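# Pin fork link to eye plate with 12 mm pin

## Task

Join the fork link and the eye plate by passing the 12 mm pin through both cheeks of the fork and through the eye, with the pin's head seated against the fork on the side facing the parts box. Forcing the pin into the metal of either fork cheek or the eye plate counts as failure. At the end, neither gripper (alone or together with the other) may hold any loose object except the fork link or the pin you fitted, otherwise the result is zero. The joint must stay assembled by itself; an assembly the robot is still holding together is not done.

## Robot and tools

Robot: two 7-joint xArm7 arms with parallel grippers, named left_arm and right_arm. Base roots in the scene frame: left_arm at (+0.050, +0.307, 0) m, quat_wxyz (+0.997, 0, 0, -0.073); right_arm at (+0.017, -0.330, 0) m, quat_wxyz (+0.999, 0, 0, +0.041).

Scene frame: origin on the table surface midway between the arms, +z up, +x outward over the table, left_arm on the +y side. The arm names do not refer to image sides. Gripper frame: fingers point along its +z, they open and close along its y. end_effector_position is the pinch point, about 2 cm behind the fingertips with the fingers shut; closing pushes the tips roughly 10 mm further along +z. Reported hand positions can be off, more so at long reach.

Joint order in every row and every per-arm list: waist (joint1), shoulder (joint2), upper arm roll (joint3), elbow (joint4), forearm roll (joint5), wrist pitch (joint6), wrist roll (joint7). Stated ranges in rad: waist -6.283..6.283, shoulder -2.059..2.094, upper arm roll -6.283..6.283, elbow -0.192..3.927, forearm roll -6.283..6.283, wrist pitch -1.693..3.142, wrist roll -6.283..6.283 (true ends may differ by 0.010).

A row is always 16 numbers in [-1, 1], one shared list covering both arms: left_arm's 7 joint values then its opening, then right_arm's 7 joint values then its opening. Joint values are relative offsets, scaled so 1.0 = 2.036 rad. Opening is absolute, not an offset: +1 fully open, -1 closed.

execute_actions(actions): a list of actions, each a table of up to 15 rows; each row lasts one 1/30 s step, and a table shorter than 15 rows keeps repeating its final row. Every row's joint offsets are measured from the arm's angles at the start of that action, not from the previous row (for the first action, from the latest reported angles). An action asking any joint to go more than 0.010 rad past its range end is refused for both arms; a malformed action, or a failing first action, rejects the whole call with no motion. Joints pushed beyond their real end stop there and the result may say "joint sent to its limit". An empty list just returns state and images.

move(target, speed, blocking): target is one 16-number row as above; its offsets are taken from the Joint positions in the latest result that printed them. All joints follow paths that finish together, so the hand traces a curve; duration is clamped to 0.5..10 s. speed (rad/s, 0.01 to 2, default 0.5) limits the joint with the longest way to go. Paths ignore obstacles and the other arm. Finger openings are sent at the start. Faster moves and targets set further past a contact hit and press harder. blocking=false returns after 0.5 s while motion continues; then use wait(0) or stop before sending anything else. The result adds a "move:" line: ending (done, off_target, moving, held, fault), limits=held or limits=none, and each arm's joint furthest from target. To keep pressing as before, send offsets from Joint positions up to Joint targets.

wait(seconds): 0 to 10; arms hold their last command and any running move carries on. stop(): brakes a running move (needs room; fingers keep going). zoom_image(camera, region): camera is cam_left_wrist or cam_right_wrist; region [x0, y0, x1, y1] in pixels of that camera's latest image, origin top-left, at most 504x504. read_manual(section): licence texts only. finished_scene(scene): ends the given scene number after the last command has been held; irreversible; reports success.

Results: the state line gives each gripper's position (m), quat_wxyz and velocities (m/s, rad/s) in the scene frame. Joint positions and Joint velocities list each arm's 7 joints (rad, rad/s) then the finger-pad gap (m; 0.084 fully open). Joint targets shows what joints are currently driven to; it may change on its own. grip_measured is the measured opening on the command scale. "joint command not followed" means a clearance check altered or blocked joint targets on some steps.

Motion limits: joint targets move at most 3.14 rad/s (0.16 s to reach that from rest), stay within 0.623 rad of measured angles, and are scaled back if they would put the gripper more than 70 mm from where it is. Large motions may need several actions; an unfinished one must be commanded again.

Gripping: command an opening well below grip_measured to hold; lower means harder squeeze, up to about 24 N per pad for parts up to about 6 cm wide. A fast close can press harder. Echoing grip_measured still squeezes lightly.

Cameras: cam_left_wrist and cam_right_wrist, both 672x504, images arrive in that order. Calibration (pinhole plus radial, OpenCV conventions, T_world_to_cam in metres) is given per camera and refreshed in results when it changes; expect small errors (about 0.5% focal, 1.5 px centre, 0.5 degrees and 2.5 mm pose).

Avoid: collisions or hard pressing between the arms; contact torque reaching load limits (N m: waist 47, shoulder 47, upper arm roll 28.2, elbow 28.2, forearm roll 28.2, wrist pitch 18.8, wrist roll 18.8; held weight counts), which stops the arm, backs it off and holds it 10 s; holding loads until motors heat (warning from 65 °C, brakes at 80 °C); drops, slams and hard shoves; knocking anything off the table. Loose objects may occasionally get a brief push by themselves. Release everything before ending.

Each tool is called as name(argument=value, ...) on one line, values as JSON.

## Session

execute_actions(actions=[])

Scene clock: 0.00 s.
left_arm: end_effector_position=(+0.0666, -0.1366, +0.1693) grip_measured=+1.00 end_effector_quat_wxyz=(+0.594, -0.558, -0.448, +0.367) end_effector_velocity=(+0.001, -0.001, +0.000) end_effector_angular_velocity=(-0.003, -0.001, +0.003) | right_arm: end_effector_position=(+0.4902, -0.2113, +0.3307) grip_measured=-1.00 end_effector_quat_wxyz=(+0.458, -0.550, +0.604, +0.350) end_effector_velocity=(+0.000, -0.000, +0.000) end_effector_angular_velocity=(+0.000, -0.001, -0.001)
Joint names: [waist, shoulder, upper arm roll, elbow, forearm roll, wrist pitch, wrist roll]
Joint positions: left_arm=[-1.182  0.892  0.364  1.677 -1.053  2.273 -2.186  0.084] | right_arm=[-0.072 -0.023 -0.247  1.008  1.244  1.441  0.955  0.   ]
Joint velocities: left_arm=[ 0.002  0.     0.001  0.002 -0.002 -0.001  0.     0.   ] | right_arm=[ 0.    -0.001 -0.    -0.     0.    -0.     0.    -0.   ]
Motor temperatures (°C, as the motors report them): left_arm=[31 28 32 31 32 31 34] | right_arm=[29 28 32 33 28 30 32]
Joint targets: left_arm=[-1.182 0.892 0.364 1.677 -1.053 2.273 -2.186] | right_arm=[-0.072 -0.023 -0.247 1.008 1.244 1.441 0.955]

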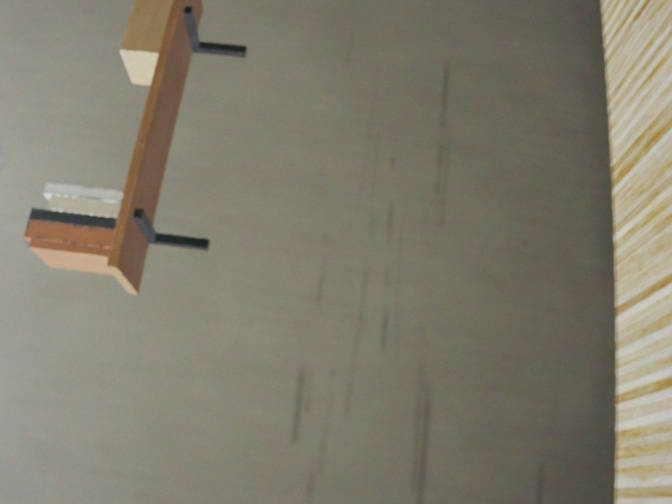

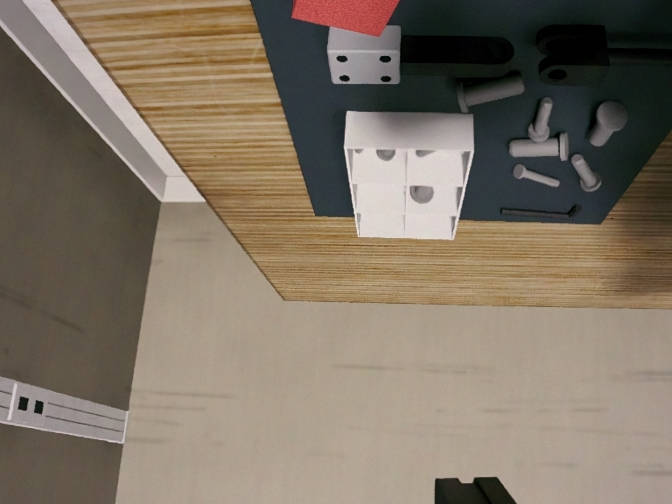

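move(target=[0,0,0,0,0,0,0,1,-0.15,0.011,0.121,0.276,-0.611,0.063,-0.469,1], speed=0.8)

move(target=[0.43,-0.5,-0.179,-0.11,0.517,-0.345,1.0,1,0,0,0,0,0,0,0,1], speed=0.8)

Scene clock: 23.07 s.
left_arm: end_effector_position=(+0.0666, -0.1366, +0.1693) grip_measured=+1.00 end_effector_quat_wxyz=(+0.594, -0.558, -0.448, +0.367) end_effector_velocity=(-0.000, +0.000, +0.000) end_effector_angular_velocity=(-0.000, -0.000, -0.001) | right_arm: end_effector_position=(+0.4674, -0.4673, +0.3855) grip_measured=+1.00 end_effector_quat_wxyz=(-0.000, +0.989, -0.147, +0.000) end_effector_velocity=(+0.000, -0.001, +0.001) end_effector_angular_velocity=(-0.003, -0.001, +0.002)
Joint names: [waist, shoulder, upper arm roll, elbow, forearm roll, wrist pitch, wrist roll]
Joint positions: left_arm=[-1.182  0.892  0.364  1.677 -1.053  2.273 -2.186  0.084] | right_arm=[-0.377 -0.    -0.001  1.569  0.     1.569  0.     0.084]
Joint velocities: left_arm=[-0.    -0.001 -0.001 -0.001  0.001 -0.001 -0.    -0.   ] | right_arm=[-0.001 -0.     0.     0.002 -0.003 -0.    -0.003 -0.   ]
Motor temperatures (°C, as the motors report them): left_arm=[31 29 32 32 32 31 34] | right_arm=[29 28 32 36 28 30 32]
Joint targets: left_arm=[-1.182 0.892 0.364 1.677 -1.053 2.273 -2.186] | right_arm=[-0.377 -0.000 -0.001 1.570 -0.000 1.569 -0.000]
move: done; limits=none; left_arm: farthest joint: the waist, 0.000 radians from its target (0.000 radians at the start); right_arm: farthest joint: the shoulder, 0.001 radians from its target (0.022 radians at the start)
camera_calibration (this result's frames):
cam_left_wrist: T_world_to_cam=[[0.0597215, 0.101265, -0.993065, 0.213287], [-0.337445, -0.934225, -0.115558, -0.0165309], [-0.939449, 0.342006, -0.0216219, 0.244529], [0, 0, 0, 1]] pos_world=[0.211407, -0.120673, 0.215184]
cam_right_wrist: T_world_to_cam=[[-0.29181, -0.956361, 0.0148799, -0.285338], [-0.956474, 0.291806, -0.00244318, 0.658472], [-0.00200549, -0.0149452, -0.999886, 0.50775], [0, 0, 0, 1]] pos_world=[0.547565, -0.457444, 0.513547]

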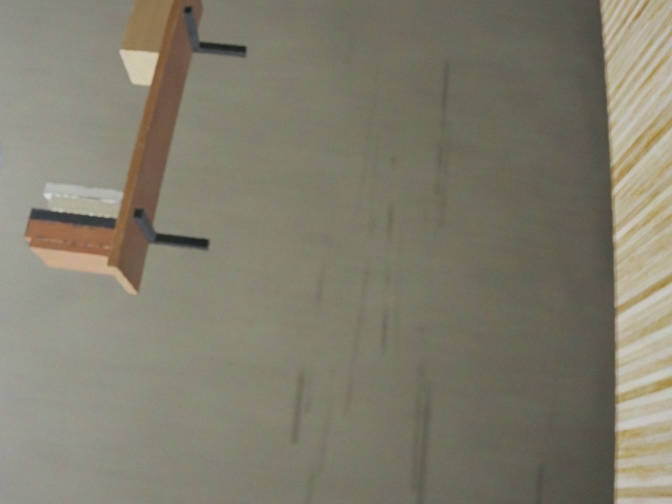

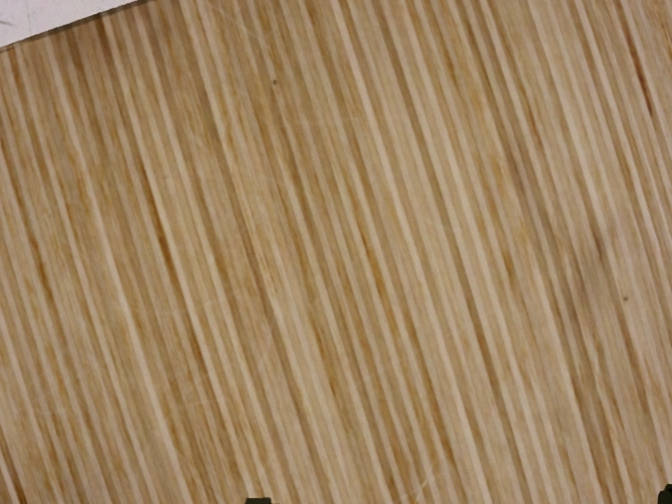

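Scene clock: 26.40 s.
left_arm: end_effector_position=(+0.4417, +0.1164, +0.3937) grip_measured=+1.00 end_effector_quat_wxyz=(+0.002, +0.989, -0.151, +0.004) end_effector_velocity=(+0.000, +0.001, +0.002) end_effector_angular_velocity=(-0.001, -0.006, -0.001) | right_arm: end_effector_position=(+0.4674, -0.4673, +0.3855) grip_measured=+1.00 end_effector_quat_wxyz=(-0.000, +0.989, -0.147, +0.000) end_effector_velocity=(-0.000, -0.000, +0.000) end_effector_angular_velocity=(+0.000, +0.000, +0.000)
Joint names: [waist, shoulder, upper arm roll, elbow, forearm roll, wrist pitch, wrist roll]
Joint positions: left_arm=[-0.307 -0.126 -0.001  1.453 -0.001  1.571 -0.151  0.084] | right_arm=[-0.377 -0.    -0.001  1.569  0.     1.569  0.     0.084]
Joint velocities: left_arm=[ 0.003 -0.003 -0.001  0.001  0.001 -0.001  0.003 -0.   ] | right_arm=[-0.001 -0.     0.     0.     0.     0.    -0.001 -0.   ]
Motor temperatures (°C, as the motors report them): left_arm=[31 29 32 32 32 31 34] | right_arm=[29 28 32 37 28 30 32]
Joint targets: left_arm=[-0.307 -0.126 -0.001 1.453 -0.001 1.571 -0.150] | right_arm=[-0.377 -0.000 -0.001 1.569 0.000 1.569 0.000]
move: done; limits=none; left_arm: farthest joint: the forearm roll, 0.001 radians from its target (1.053 radians at the start); right_arm: farthest joint: the waist, 0.000 radians from its target (0.000 radians at the start)
camera_calibration (this result's frames):
cam_left_wrist: T_world_to_cam=[[-0.304143, -0.952626, 0.000352354, 0.280406], [-0.95249, 0.304093, -0.0170493, 0.461068], [0.0161345, -0.00552106, -0.999855, 0.518735], [0, 0, 0, 1]] pos_world=[0.516077, 0.129778, 0.526421]
cam_right_wrist: T_world_to_cam=[[-0.29181, -0.956361, 0.0148799, -0.285338], [-0.956474, 0.291806, -0.00244311, 0.658472], [-0.00200555, -0.0149452, -0.999886, 0.50775], [0, 0, 0, 1]] pos_world=[0.547565, -0.457444, 0.513547]

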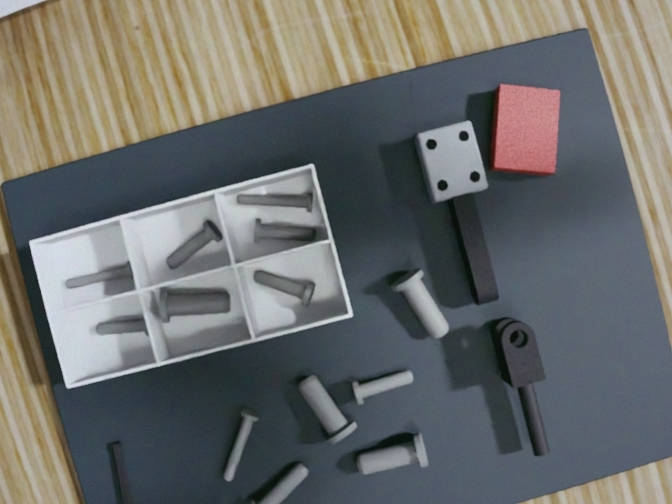

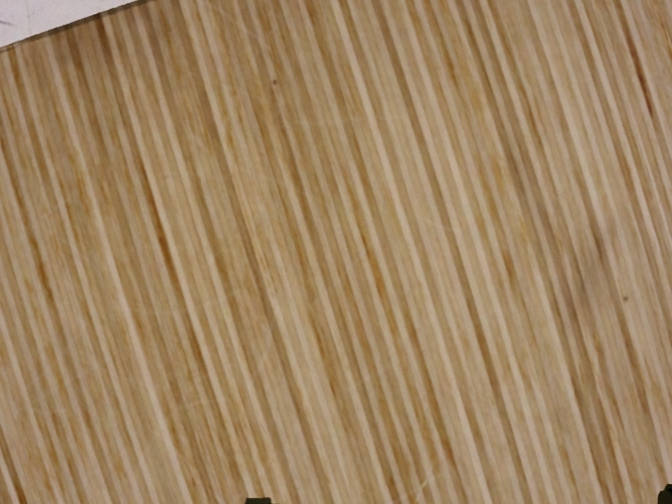

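zoom_image(camera="cam_left_wrist", region=[200,240,580,504])

zoom_image(camera="cam_left_wrist", region=[20,150,370,400])

Region (200, 240, 580, 504) of cam_left_wrist's 672x504 image, scaled by 1.326, with more detail than that image has; it fills the top 350 rows of this view, and the rest is white.

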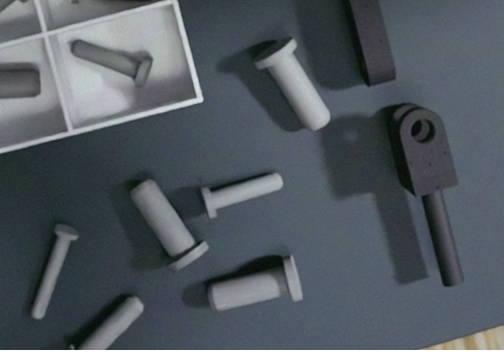

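Region (20, 150, 370, 400) of cam_left_wrist's 672x504 image, scaled by 1.440, with more detail than that image has; it fills the top 360 rows of this view, and the rest is white.

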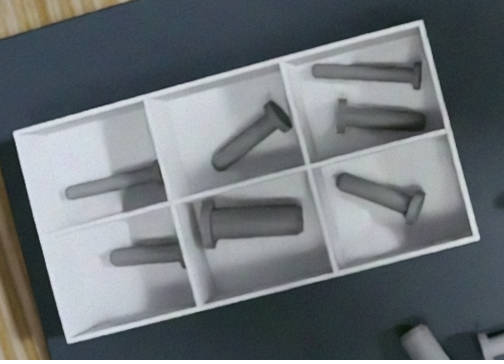

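move(target=[-0.064,-0.21,0,-0.411,0,-0.197,-0.213,1,0,0,0,0,0,0,0,1], speed=0.8)

Scene clock: 65.83 s.
left_arm: end_effector_position=(+0.3111, +0.1350, +0.2301) grip_measured=+1.00 end_effector_quat_wxyz=(+0.000, +1.000, +0.001, -0.000) end_effector_velocity=(-0.001, +0.001, -0.001) end_effector_angular_velocity=(+0.001, +0.001, +0.001) | right_arm: end_effector_position=(+0.4674, -0.4673, +0.3855) grip_measured=+1.00 end_effector_quat_wxyz=(-0.000, +0.989, -0.147, +0.000) end_effector_velocity=(-0.000, -0.000, -0.000) end_effector_angular_velocity=(+0.002, +0.001, -0.001)
Joint names: [waist, shoulder, upper arm roll, elbow, forearm roll, wrist pitch, wrist roll]
Joint positions: left_arm=[-0.437 -0.553 -0.001  0.617 -0.001  1.17  -0.584  0.084] | right_arm=[-0.377 -0.    -0.001  1.569  0.     1.569  0.     0.084]
Joint velocities: left_arm=[ 0.    -0.001 -0.    -0.003  0.    -0.001 -0.001 -0.   ] | right_arm=[-0.001  0.001 -0.     0.     0.002  0.001 -0.    -0.   ]
Motor temperatures (°C, as the motors report them): left_arm=[31 28 32 34 32 31 34] | right_arm=[29 29 32 38 28 31 32]
Joint targets: left_arm=[-0.437 -0.553 -0.001 0.617 -0.001 1.170 -0.584] | right_arm=[-0.377 -0.000 -0.001 1.569 0.000 1.569 0.000]
move: done; limits=none; left_arm: farthest joint: the shoulder, 0.001 radians from its target (0.427 radians at the start); right_arm: farthest joint: the waist, 0.000 radians from its target (0.000 radians at the start)
camera_calibration (this result's frames):
cam_left_wrist: T_world_to_cam=[[-0.00517833, -0.999986, -0.00123971, 0.172183], [-0.999947, 0.00518915, -0.00888528, 0.381518], [0.00889159, 0.00119364, -0.99996, 0.358807], [0, 0, 0, 1]] pos_world=[0.379199, 0.169772, 0.362396]
cam_right_wrist: T_world_to_cam=[[-0.29181, -0.956361, 0.0148799, -0.285338], [-0.956474, 0.291806, -0.00244296, 0.658472], [-0.00200571, -0.0149452, -0.999886, 0.50775], [0, 0, 0, 1]] pos_world=[0.547565, -0.457444, 0.513547]

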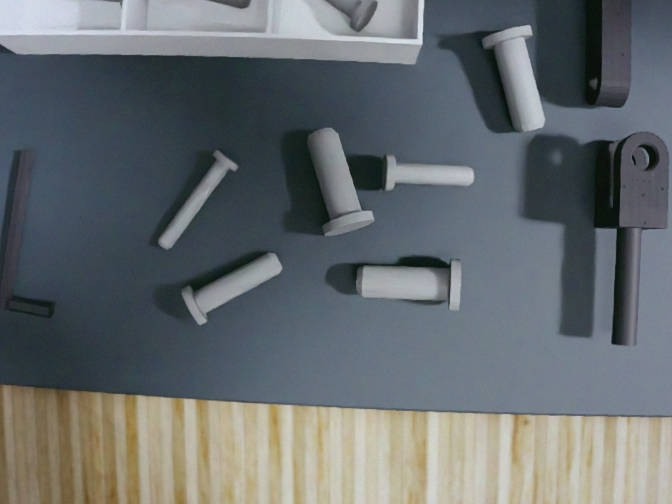

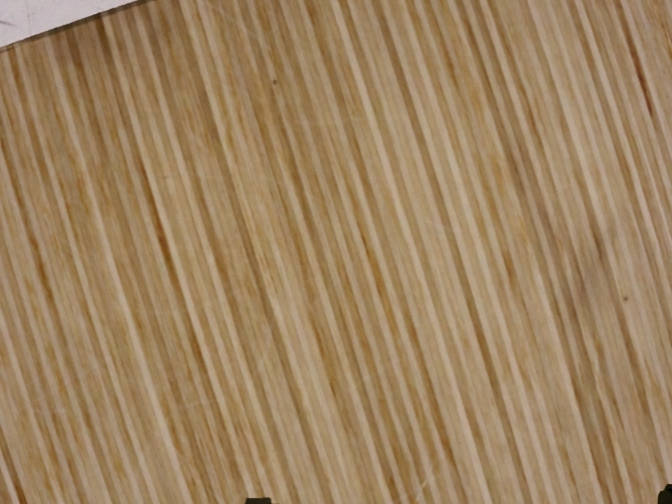

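move(target=[0.036,0.369,0,0.172,0,-0.197,-0.0865,-0.25,0,0,0,0,0,0,0,1], speed=0.6)

move(target=[0,0.0776,0,-0.017,0,-0.0945,0,-0.25,0,0,0,0,0,0,0,1], speed=0.12)

move(target=[0,0,0,0,0,0,0,-0.85,0,0,0,0,0,0,0,1])

Scene clock: 98.67 s.
left_arm: end_effector_position=(+0.4685, +0.0732, +0.1004) grip_measured=-0.27 end_effector_quat_wxyz=(+0.000, +0.992, +0.125, -0.000) end_effector_velocity=(+0.000, +0.001, -0.001) end_effector_angular_velocity=(+0.001, +0.002, +0.003) | right_arm: end_effector_position=(+0.4674, -0.4673, +0.3855) grip_measured=+1.00 end_effector_quat_wxyz=(-0.000, +0.989, -0.147, +0.000) end_effector_velocity=(+0.000, +0.000, -0.000) end_effector_angular_velocity=(-0.001, +0.000, +0.002)
Joint names: [waist, shoulder, upper arm roll, elbow, forearm roll, wrist pitch, wrist roll]
Joint positions: left_arm=[-0.364  0.198 -0.001  0.967 -0.001  0.769 -0.76   0.032] | right_arm=[-0.377 -0.    -0.001  1.569  0.     1.569  0.     0.084]
Joint velocities: left_arm=[ 0.002  0.003  0.     0.    -0.001 -0.001 -0.001 -0.   ] | right_arm=[ 0.001  0.    -0.     0.    -0.001 -0.    -0.001 -0.   ]
Motor temperatures (°C, as the motors report them): left_arm=[31 28 32 35 32 31 34] | right_arm=[29 29 32 38 28 31 32]
Joint targets: left_arm=[-0.364 0.198 -0.001 0.967 -0.001 0.769 -0.760] | right_arm=[-0.377 -0.000 -0.001 1.569 0.000 1.569 0.000]
move: done; limits=none; left_arm: farthest joint: the shoulder, 0.001 radians from its target (0.751 radians at the start); right_arm: farthest joint: the waist, 0.000 radians from its target (0.000 radians at the start)
camera_calibration (this result's frames):
cam_left_wrist: T_world_to_cam=[[0.24195, -0.970288, -0.000972807, -0.00693923], [-0.970252, -0.241932, -0.00894888, 0.542244], [0.00844764, 0.00310905, -0.999959, 0.227847], [0, 0, 0, 1]] pos_world=[0.525867, 0.123745, 0.232684]
cam_right_wrist: T_world_to_cam=[[-0.29181, -0.956361, 0.0148799, -0.285338], [-0.956474, 0.291806, -0.00244297, 0.658472], [-0.00200568, -0.0149451, -0.999886, 0.50775], [0, 0, 0, 1]] pos_world=[0.547565, -0.457444, 0.513547]

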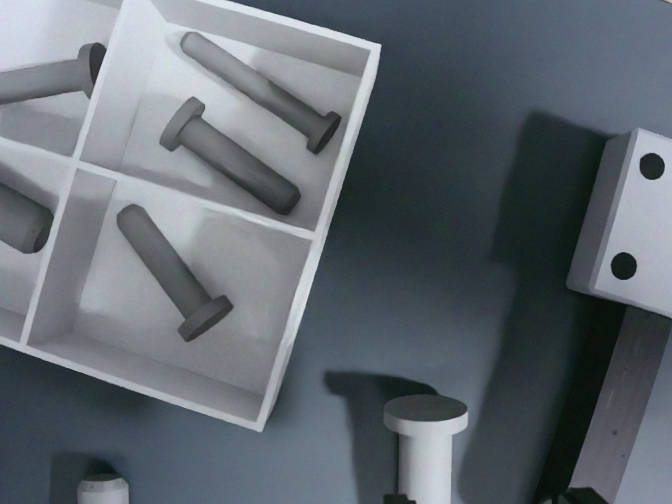

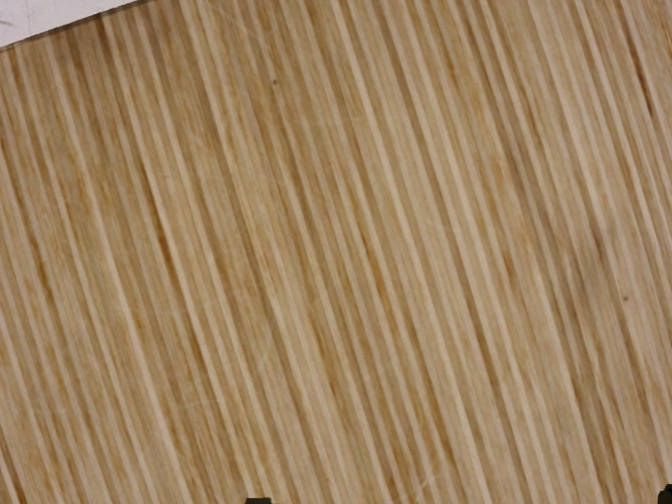

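Scene clock: 100.83 s.
left_arm: end_effector_position=(+0.4699, +0.0725, +0.0322) grip_measured=-0.26 end_effector_quat_wxyz=(+0.003, +0.992, +0.125, +0.003) end_effector_velocity=(+0.000, +0.001, +0.000) end_effector_angular_velocity=(-0.000, -0.001, +0.001) | right_arm: end_effector_position=(+0.4674, -0.4673, +0.3855) grip_measured=+1.00 end_effector_quat_wxyz=(-0.000, +0.989, -0.147, +0.000) end_effector_velocity=(-0.000, -0.000, -0.000) end_effector_angular_velocity=(-0.000, -0.000, -0.001)
Joint names: [waist, shoulder, upper arm roll, elbow, forearm roll, wrist pitch, wrist roll]
Joint positions: left_arm=[-0.364  0.344 -0.001  0.932 -0.001  0.581 -0.76   0.033] | right_arm=[-0.377 -0.    -0.001  1.569  0.     1.569  0.     0.084]
Joint velocities: left_arm=[ 0.    -0.     0.001 -0.001  0.    -0.002 -0.     0.   ] | right_arm=[-0.001  0.     0.    -0.    -0.    -0.     0.     0.   ]
Motor temperatures (°C, as the motors report them): left_arm=[31 28 32 35 32 31 34] | right_arm=[29 29 32 38 28 31 32]
Joint targets: left_arm=[-0.364 0.356 -0.001 0.932 -0.001 0.577 -0.760] | right_arm=[-0.377 -0.000 -0.001 1.569 0.000 1.569 0.000]
move: off_target (left_arm); limits=none; left_arm: farthest joint: the shoulder, 0.012 radians from its target (0.158 radians at the start); right_arm: farthest joint: the waist, 0.000 radians from its target (0.000 radians at the start)
camera_calibration (this result's frames):
cam_left_wrist: T_world_to_cam=[[0.24218, -0.970224, 0.00369153, -0.00827476], [-0.970122, -0.242208, -0.0140968, 0.542964], [0.0145712, -0.000167266, -0.999894, 0.156965], [0, 0, 0, 1]] pos_world=[0.526458, 0.123508, 0.164633]
cam_right_wrist: T_world_to_cam=[[-0.29181, -0.956361, 0.0148799, -0.285338], [-0.956474, 0.291806, -0.00244289, 0.658472], [-0.00200576, -0.0149451, -0.999886, 0.50775], [0, 0, 0, 1]] pos_world=[0.547565, -0.457444, 0.513547]

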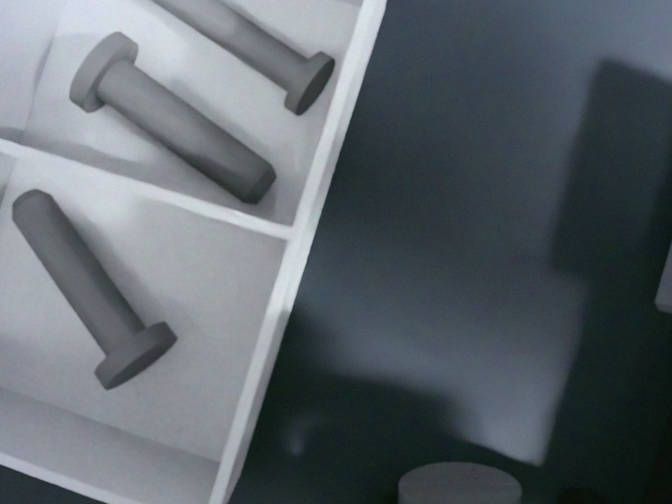

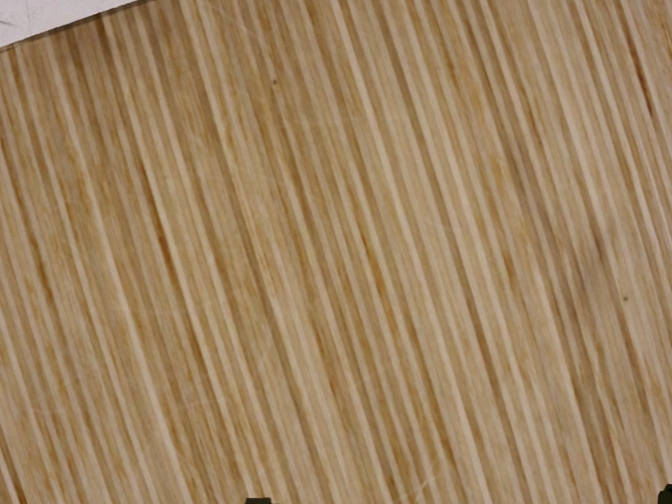

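Scene clock: 101.43 s.
left_arm: end_effector_position=(+0.4714, +0.0707, +0.0333) grip_measured=-0.65 end_effector_quat_wxyz=(+0.004, +0.992, +0.125, +0.005) end_effector_velocity=(-0.002, +0.002, -0.001) end_effector_angular_velocity=(+0.005, +0.006, -0.000) | right_arm: end_effector_position=(+0.4674, -0.4673, +0.3855) grip_measured=+1.00 end_effector_quat_wxyz=(-0.000, +0.989, -0.147, +0.000) end_effector_velocity=(-0.000, -0.000, -0.000) end_effector_angular_velocity=(-0.001, +0.001, -0.001)
Joint names: [waist, shoulder, upper arm roll, elbow, forearm roll, wrist pitch, wrist roll]
Joint positions: left_arm=[-0.365  0.345 -0.002  0.935 -0.001  0.578 -0.76   0.016] | right_arm=[-0.377 -0.    -0.001  1.569  0.     1.569  0.     0.084]
Joint velocities: left_arm=[ 0.001 -0.002  0.    -0.003  0.002  0.007  0.    -0.   ] | right_arm=[-0.     0.     0.    -0.    -0.001  0.     0.001 -0.   ]
Motor temperatures (°C, as the motors report them): left_arm=[31 28 32 34 32 31 34] | right_arm=[29 29 32 38 28 31 32]
Joint targets: left_arm=[-0.364 0.344 -0.001 0.932 -0.001 0.581 -0.760] | right_arm=[-0.377 -0.000 -0.001 1.569 0.000 1.569 0.000]
move: done; limits=none; left_arm: farthest joint: the elbow, 0.003 radians from its target (0.000 radians at the start); right_arm: farthest joint: the waist, 0.000 radians from its target (0.000 radians at the start)
camera_calibration (this result's frames):
cam_left_wrist: T_world_to_cam=[[0.240946, -0.970506, 0.00792086, -0.00990068], [-0.970347, -0.241053, -0.0178991, 0.544128], [0.0192805, -0.00337328, -0.999808, 0.156038], [0, 0, 0, 1]] pos_world=[0.52737, 0.122081, 0.165826]
cam_right_wrist: T_world_to_cam=[[-0.29181, -0.956361, 0.0148799, -0.285338], [-0.956474, 0.291806, -0.00244285, 0.658472], [-0.0020058, -0.0149451, -0.999886, 0.50775], [0, 0, 0, 1]] pos_world=[0.547565, -0.457444, 0.513546]

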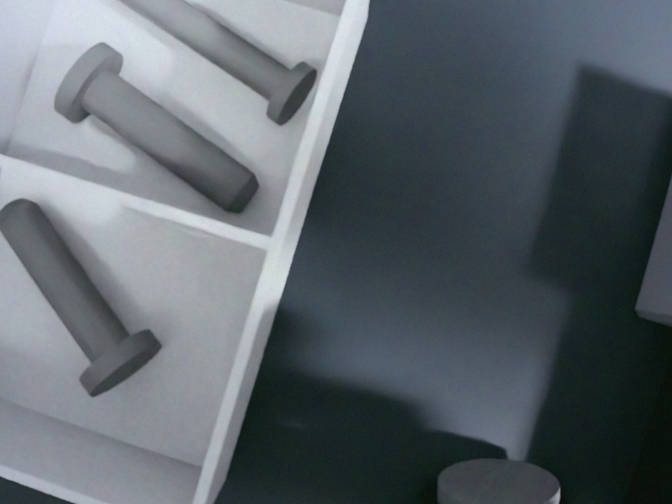

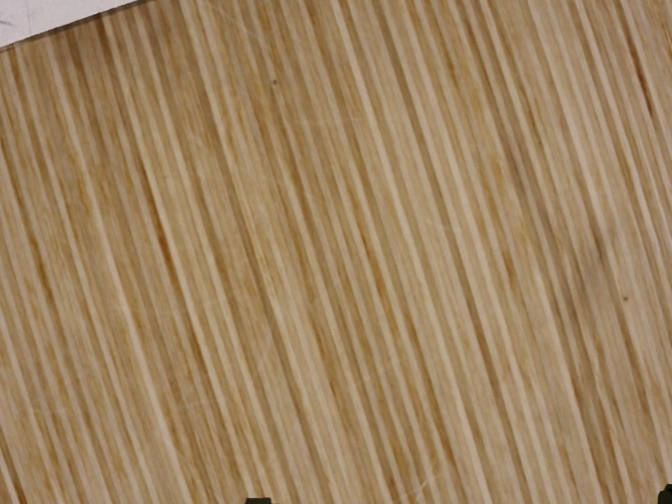

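move(target=[0,-0.095,0,0.022,0,0.121,0,-0.85,0.2,0,0,0,0,0,0,0], speed=0.4)

move(target=[0.36,0,0,0,0,0,0.36,-0.85,0.338,0.08,0,-0.2544,0,-0.3345,0.3934,0], speed=0.6)

Scene clock: 117.47 s.
left_arm: end_effector_position=(+0.4672, +0.0730, +0.1232) grip_measured=-0.65 end_effector_quat_wxyz=(+0.002, +0.992, +0.125, +0.001) end_effector_velocity=(+0.000, +0.001, +0.001) end_effector_angular_velocity=(-0.000, -0.001, +0.001) | right_arm: end_effector_position=(+0.4850, -0.2780, +0.3855) grip_measured=-0.01 end_effector_quat_wxyz=(-0.000, +0.998, +0.055, +0.000) end_effector_velocity=(-0.000, +0.002, -0.000) end_effector_angular_velocity=(-0.000, +0.000, +0.004)
Joint names: [waist, shoulder, upper arm roll, elbow, forearm roll, wrist pitch, wrist roll]
Joint positions: left_arm=[-0.365  0.151 -0.002  0.98  -0.001  0.824 -0.76   0.015] | right_arm=[ 0.029 -0.    -0.001  1.569  0.     1.569  0.     0.044]
Joint velocities: left_arm=[ 0.001 -0.002  0.001  0.     0.     0.001  0.    -0.   ] | right_arm=[ 0.003  0.     0.001  0.    -0.    -0.     0.    -0.   ]
Motor temperatures (°C, as the motors report them): left_arm=[31 28 32 33 32 31 34] | right_arm=[29 29 32 39 28 31 32]
Joint targets: left_arm=[-0.365 0.151 -0.002 0.980 -0.001 0.824 -0.760] | right_arm=[0.030 -0.000 -0.001 1.569 0.000 1.569 0.000]
move: done; limits=none; left_arm: farthest joint: the waist, 0.000 radians from its target (0.001 radians at the start); right_arm: farthest joint: the waist, 0.001 radians from its target (0.407 radians at the start)
camera_calibration (this result's frames):
cam_left_wrist: T_world_to_cam=[[0.240693, -0.970599, 0.00213435, -0.00654823], [-0.970528, -0.240701, -0.011771, 0.541568], [0.0119387, 0.000761749, -0.999928, 0.24915], [0, 0, 0, 1]] pos_world=[0.524209, 0.12381, 0.255521]
cam_right_wrist: T_world_to_cam=[[0.110003, -0.993819, 0.0149089, -0.304466], [-0.993923, -0.110051, -0.00244951, 0.526486], [0.0040751, -0.0145488, -0.999886, 0.507779], [0, 0, 0, 1]] pos_world=[0.554709, -0.237257, 0.51355]

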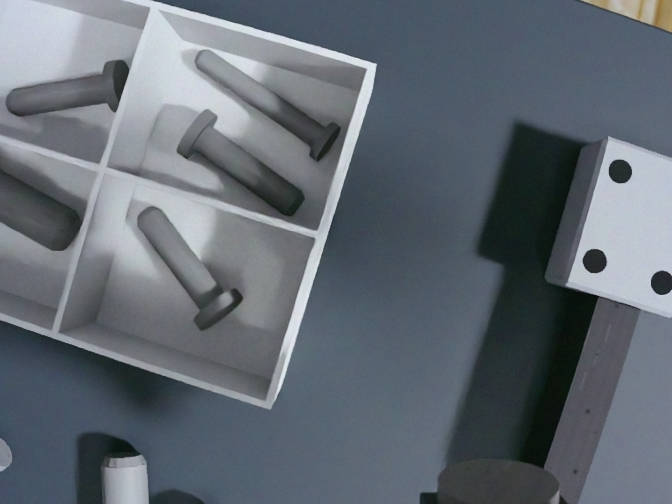

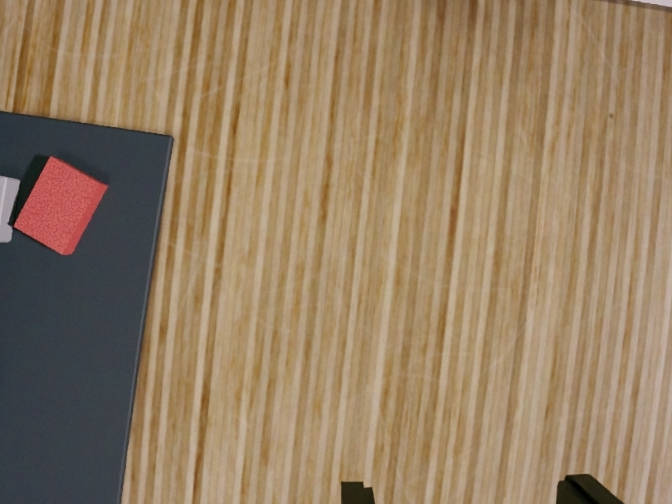

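Scene clock: 119.53 s.
left_arm: end_effector_position=(+0.5170, +0.4116, +0.1232) grip_measured=-0.65 end_effector_quat_wxyz=(+0.000, +0.992, +0.124, +0.002) end_effector_velocity=(+0.000, +0.003, +0.000) end_effector_angular_velocity=(+0.000, -0.002, +0.005) | right_arm: end_effector_position=(+0.3591, +0.0209, +0.1406) grip_measured=-0.01 end_effector_quat_wxyz=(-0.000, +1.000, -0.001, +0.000) end_effector_velocity=(-0.002, +0.001, -0.001) end_effector_angular_velocity=(-0.002, +0.001, +0.004)
Joint names: [waist, shoulder, upper arm roll, elbow, forearm roll, wrist pitch, wrist roll]
Joint positions: left_arm=[ 0.368  0.151 -0.002  0.98  -0.001  0.824 -0.028  0.015] | right_arm=[ 0.717  0.163 -0.002  1.052  0.     0.888  0.801  0.044]
Joint velocities: left_arm=[ 0.004  0.     0.002  0.001 -0.001 -0.001  0.002  0.   ] | right_arm=[ 0.003  0.     0.001 -0.003 -0.001 -0.001  0.001 -0.   ]
Motor temperatures (°C, as the motors report them): left_arm=[31 28 32 33 32 31 34] | right_arm=[29 29 32 39 28 31 32]
Joint targets: left_arm=[0.368 0.151 -0.002 0.980 -0.001 0.824 -0.027] | right_arm=[0.717 0.163 -0.001 1.051 0.000 0.888 0.801]
move: done; limits=none; left_arm: farthest joint: the wrist roll, 0.001 radians from its target (0.733 radians at the start); right_arm: farthest joint: the upper arm roll, 0.001 radians from its target (0.000 radians at the start)
camera_calibration (this result's frames):
cam_left_wrist: T_world_to_cam=[[0.240172, -0.97073, -0.000493735, 0.310733], [-0.970639, -0.240142, -0.0138604, 0.671405], [0.0133362, 0.00380812, -0.999904, 0.246319], [0, 0, 0, 1]] pos_world=[0.573777, 0.461933, 0.255755]
cam_right_wrist: T_world_to_cam=[[-0.00306353, -0.999889, 0.0146106, 0.0508773], [-0.999991, 0.00301966, -0.00302323, 0.433505], [0.00297878, -0.0146197, -0.999889, 0.268135], [0, 0, 0, 1]] pos_world=[0.432858, 0.0534826, 0.268672]

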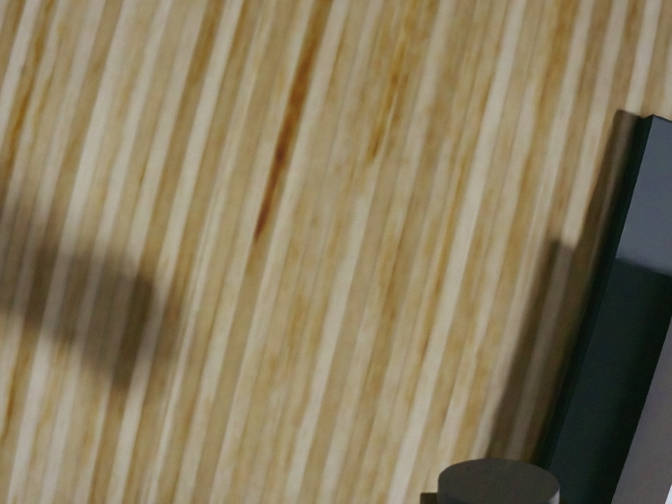

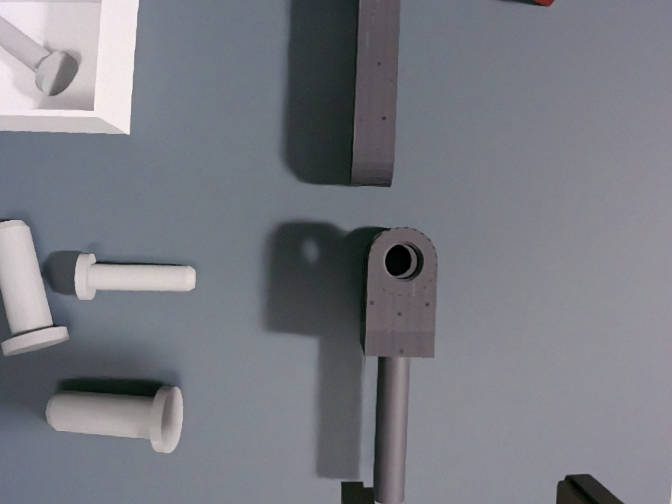

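move(target=[0,0.1036,0,-0.024,0,-0.125,0,-0.85,0.0045,0.106,0,-0.016,0,-0.1215,0.018,0], speed=0.15)

move(target=[0,0,0,0,0,0,0,-0.2,0,0,0,0,0,0,0,-1])

Scene clock: 131.10 s.
left_arm: end_effector_position=(+0.5181, +0.4119, +0.0249) grip_measured=-0.65 end_effector_quat_wxyz=(+0.001, +0.992, +0.125, +0.001) end_effector_velocity=(-0.000, -0.001, -0.001) end_effector_angular_velocity=(-0.000, -0.000, -0.002) | right_arm: end_effector_position=(+0.3626, +0.0310, +0.0404) grip_measured=-0.01 end_effector_quat_wxyz=(+0.000, +1.000, -0.015, +0.000) end_effector_velocity=(-0.000, -0.000, -0.002) end_effector_angular_velocity=(-0.000, +0.002, -0.002)
Joint names: [waist, shoulder, upper arm roll, elbow, forearm roll, wrist pitch, wrist roll]
Joint positions: left_arm=[ 0.368  0.361 -0.002  0.932 -0.001  0.57  -0.028  0.015] | right_arm=[ 0.726  0.378 -0.002  1.019  0.     0.641  0.837  0.044]
Joint velocities: left_arm=[-0.001  0.001 -0.001 -0.001 -0.    -0.002  0.     0.   ] | right_arm=[-0.     0.003  0.    -0.001  0.001 -0.002  0.001  0.   ]
Motor temperatures (°C, as the motors report them): left_arm=[31 28 32 34 32 31 34] | right_arm=[29 29 32 38 28 31 32]
Joint targets: left_arm=[0.368 0.362 -0.002 0.931 -0.001 0.570 -0.028] | right_arm=[0.726 0.378 -0.002 1.019 0.000 0.641 0.837]
move: done; limits=none; left_arm: farthest joint: the shoulder, 0.001 radians from its target (0.210 radians at the start); right_arm: farthest joint: the shoulder, 0.001 radians from its target (0.216 radians at the start)
camera_calibration (this result's frames):
cam_left_wrist: T_world_to_cam=[[0.24049, -0.970652, -0.000493043, 0.310483], [-0.970599, -0.240471, -0.0105254, 0.67128], [0.010098, 0.0030098, -0.999944, 0.149991], [0, 0, 0, 1]] pos_world=[0.575361, 0.462342, 0.157201]
cam_right_wrist: T_world_to_cam=[[-0.0304302, -0.999419, 0.0153399, 0.072328], [-0.999534, 0.0303905, -0.00281619, 0.435705], [0.00234837, -0.0154184, -0.999878, 0.168346], [0, 0, 0, 1]] pos_world=[0.437308, 0.0616403, 0.168443]

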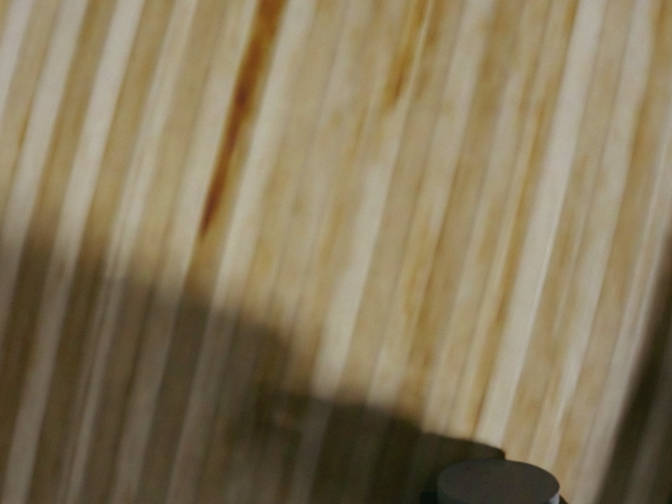

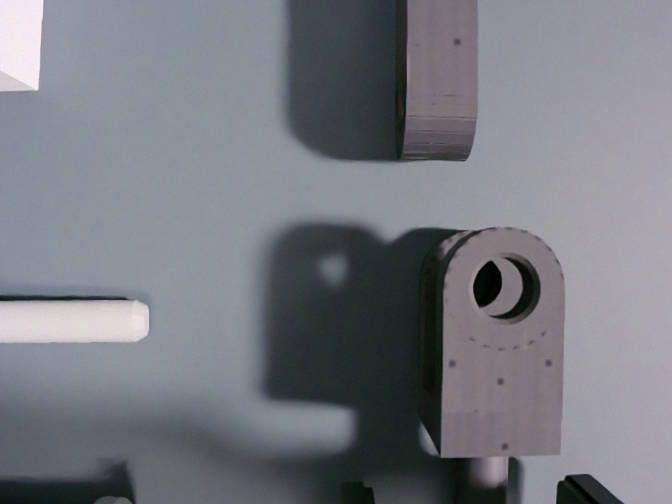

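Scene clock: 131.60 s.
left_arm: end_effector_position=(+0.5180, +0.4119, +0.0247) grip_measured=-0.22 end_effector_quat_wxyz=(+0.001, +0.992, +0.125, +0.000) end_effector_velocity=(+0.001, +0.000, +0.002) end_effector_angular_velocity=(+0.001, -0.004, +0.000) | right_arm: end_effector_position=(+0.3626, +0.0309, +0.0403) grip_measured=-0.74 end_effector_quat_wxyz=(+0.000, +1.000, -0.015, +0.000) end_effector_velocity=(+0.000, +0.000, +0.000) end_effector_angular_velocity=(+0.000, -0.001, +0.001)
Joint names: [waist, shoulder, upper arm roll, elbow, forearm roll, wrist pitch, wrist roll]
Joint positions: left_arm=[ 0.368  0.361 -0.002  0.932 -0.001  0.57  -0.028  0.035] | right_arm=[ 0.726  0.378 -0.002  1.019  0.     0.641  0.837  0.011]
Joint velocities: left_arm=[-0.    -0.002 -0.     0.001  0.    -0.001 -0.001  0.   ] | right_arm=[-0. -0.  0.  0. -0. -0. -0.  0.]
Motor temperatures (°C, as the motors report them): left_arm=[31 28 32 34 32 31 34] | right_arm=[29 29 32 38 28 31 32]
Joint targets: left_arm=[0.368 0.361 -0.002 0.932 -0.001 0.570 -0.028] | right_arm=[0.726 0.378 -0.002 1.019 0.000 0.641 0.837]
move: done; limits=none; left_arm: farthest joint: the waist, 0.000 radians from its target (0.000 radians at the start); right_arm: farthest joint: the waist, 0.000 radians from its target (0.000 radians at the start)
camera_calibration (this result's frames):
cam_left_wrist: T_world_to_cam=[[0.240531, -0.970641, -0.000512235, 0.310483], [-0.970594, -0.240513, -0.0100698, 0.67112], [0.00965096, 0.00291927, -0.999949, 0.150091], [0, 0, 0, 1]] pos_world=[0.575256, 0.462343, 0.157001]
cam_right_wrist: T_world_to_cam=[[-0.0305342, -0.999414, 0.0154997, 0.0722726], [-0.999531, 0.0304957, -0.0027135, 0.435698], [0.00223924, -0.0155753, -0.999876, 0.168319], [0, 0, 0, 1]] pos_world=[0.437323, 0.0615649, 0.16836]

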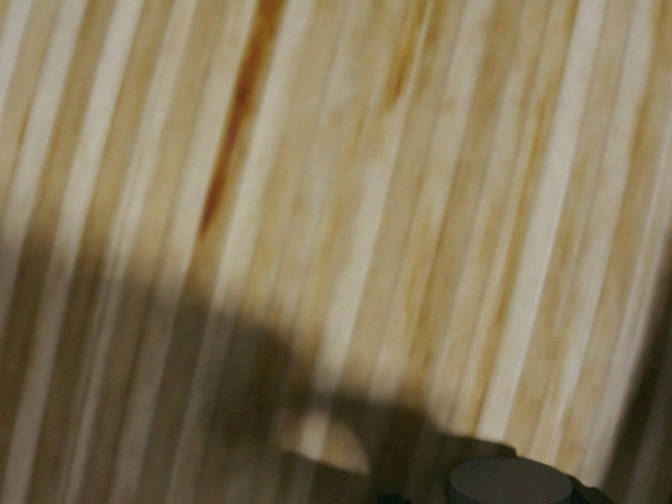

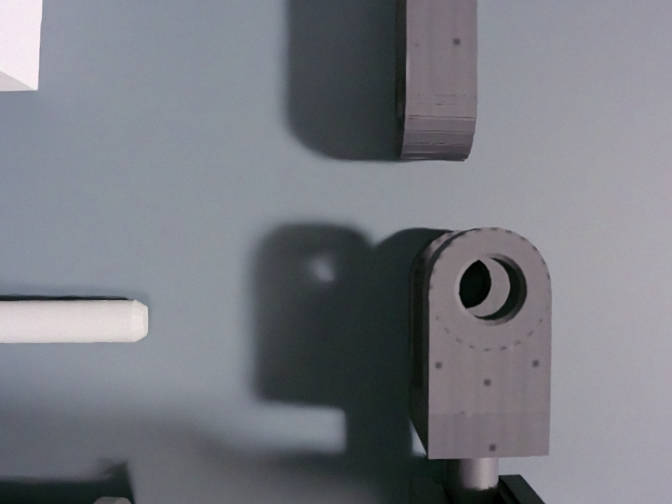

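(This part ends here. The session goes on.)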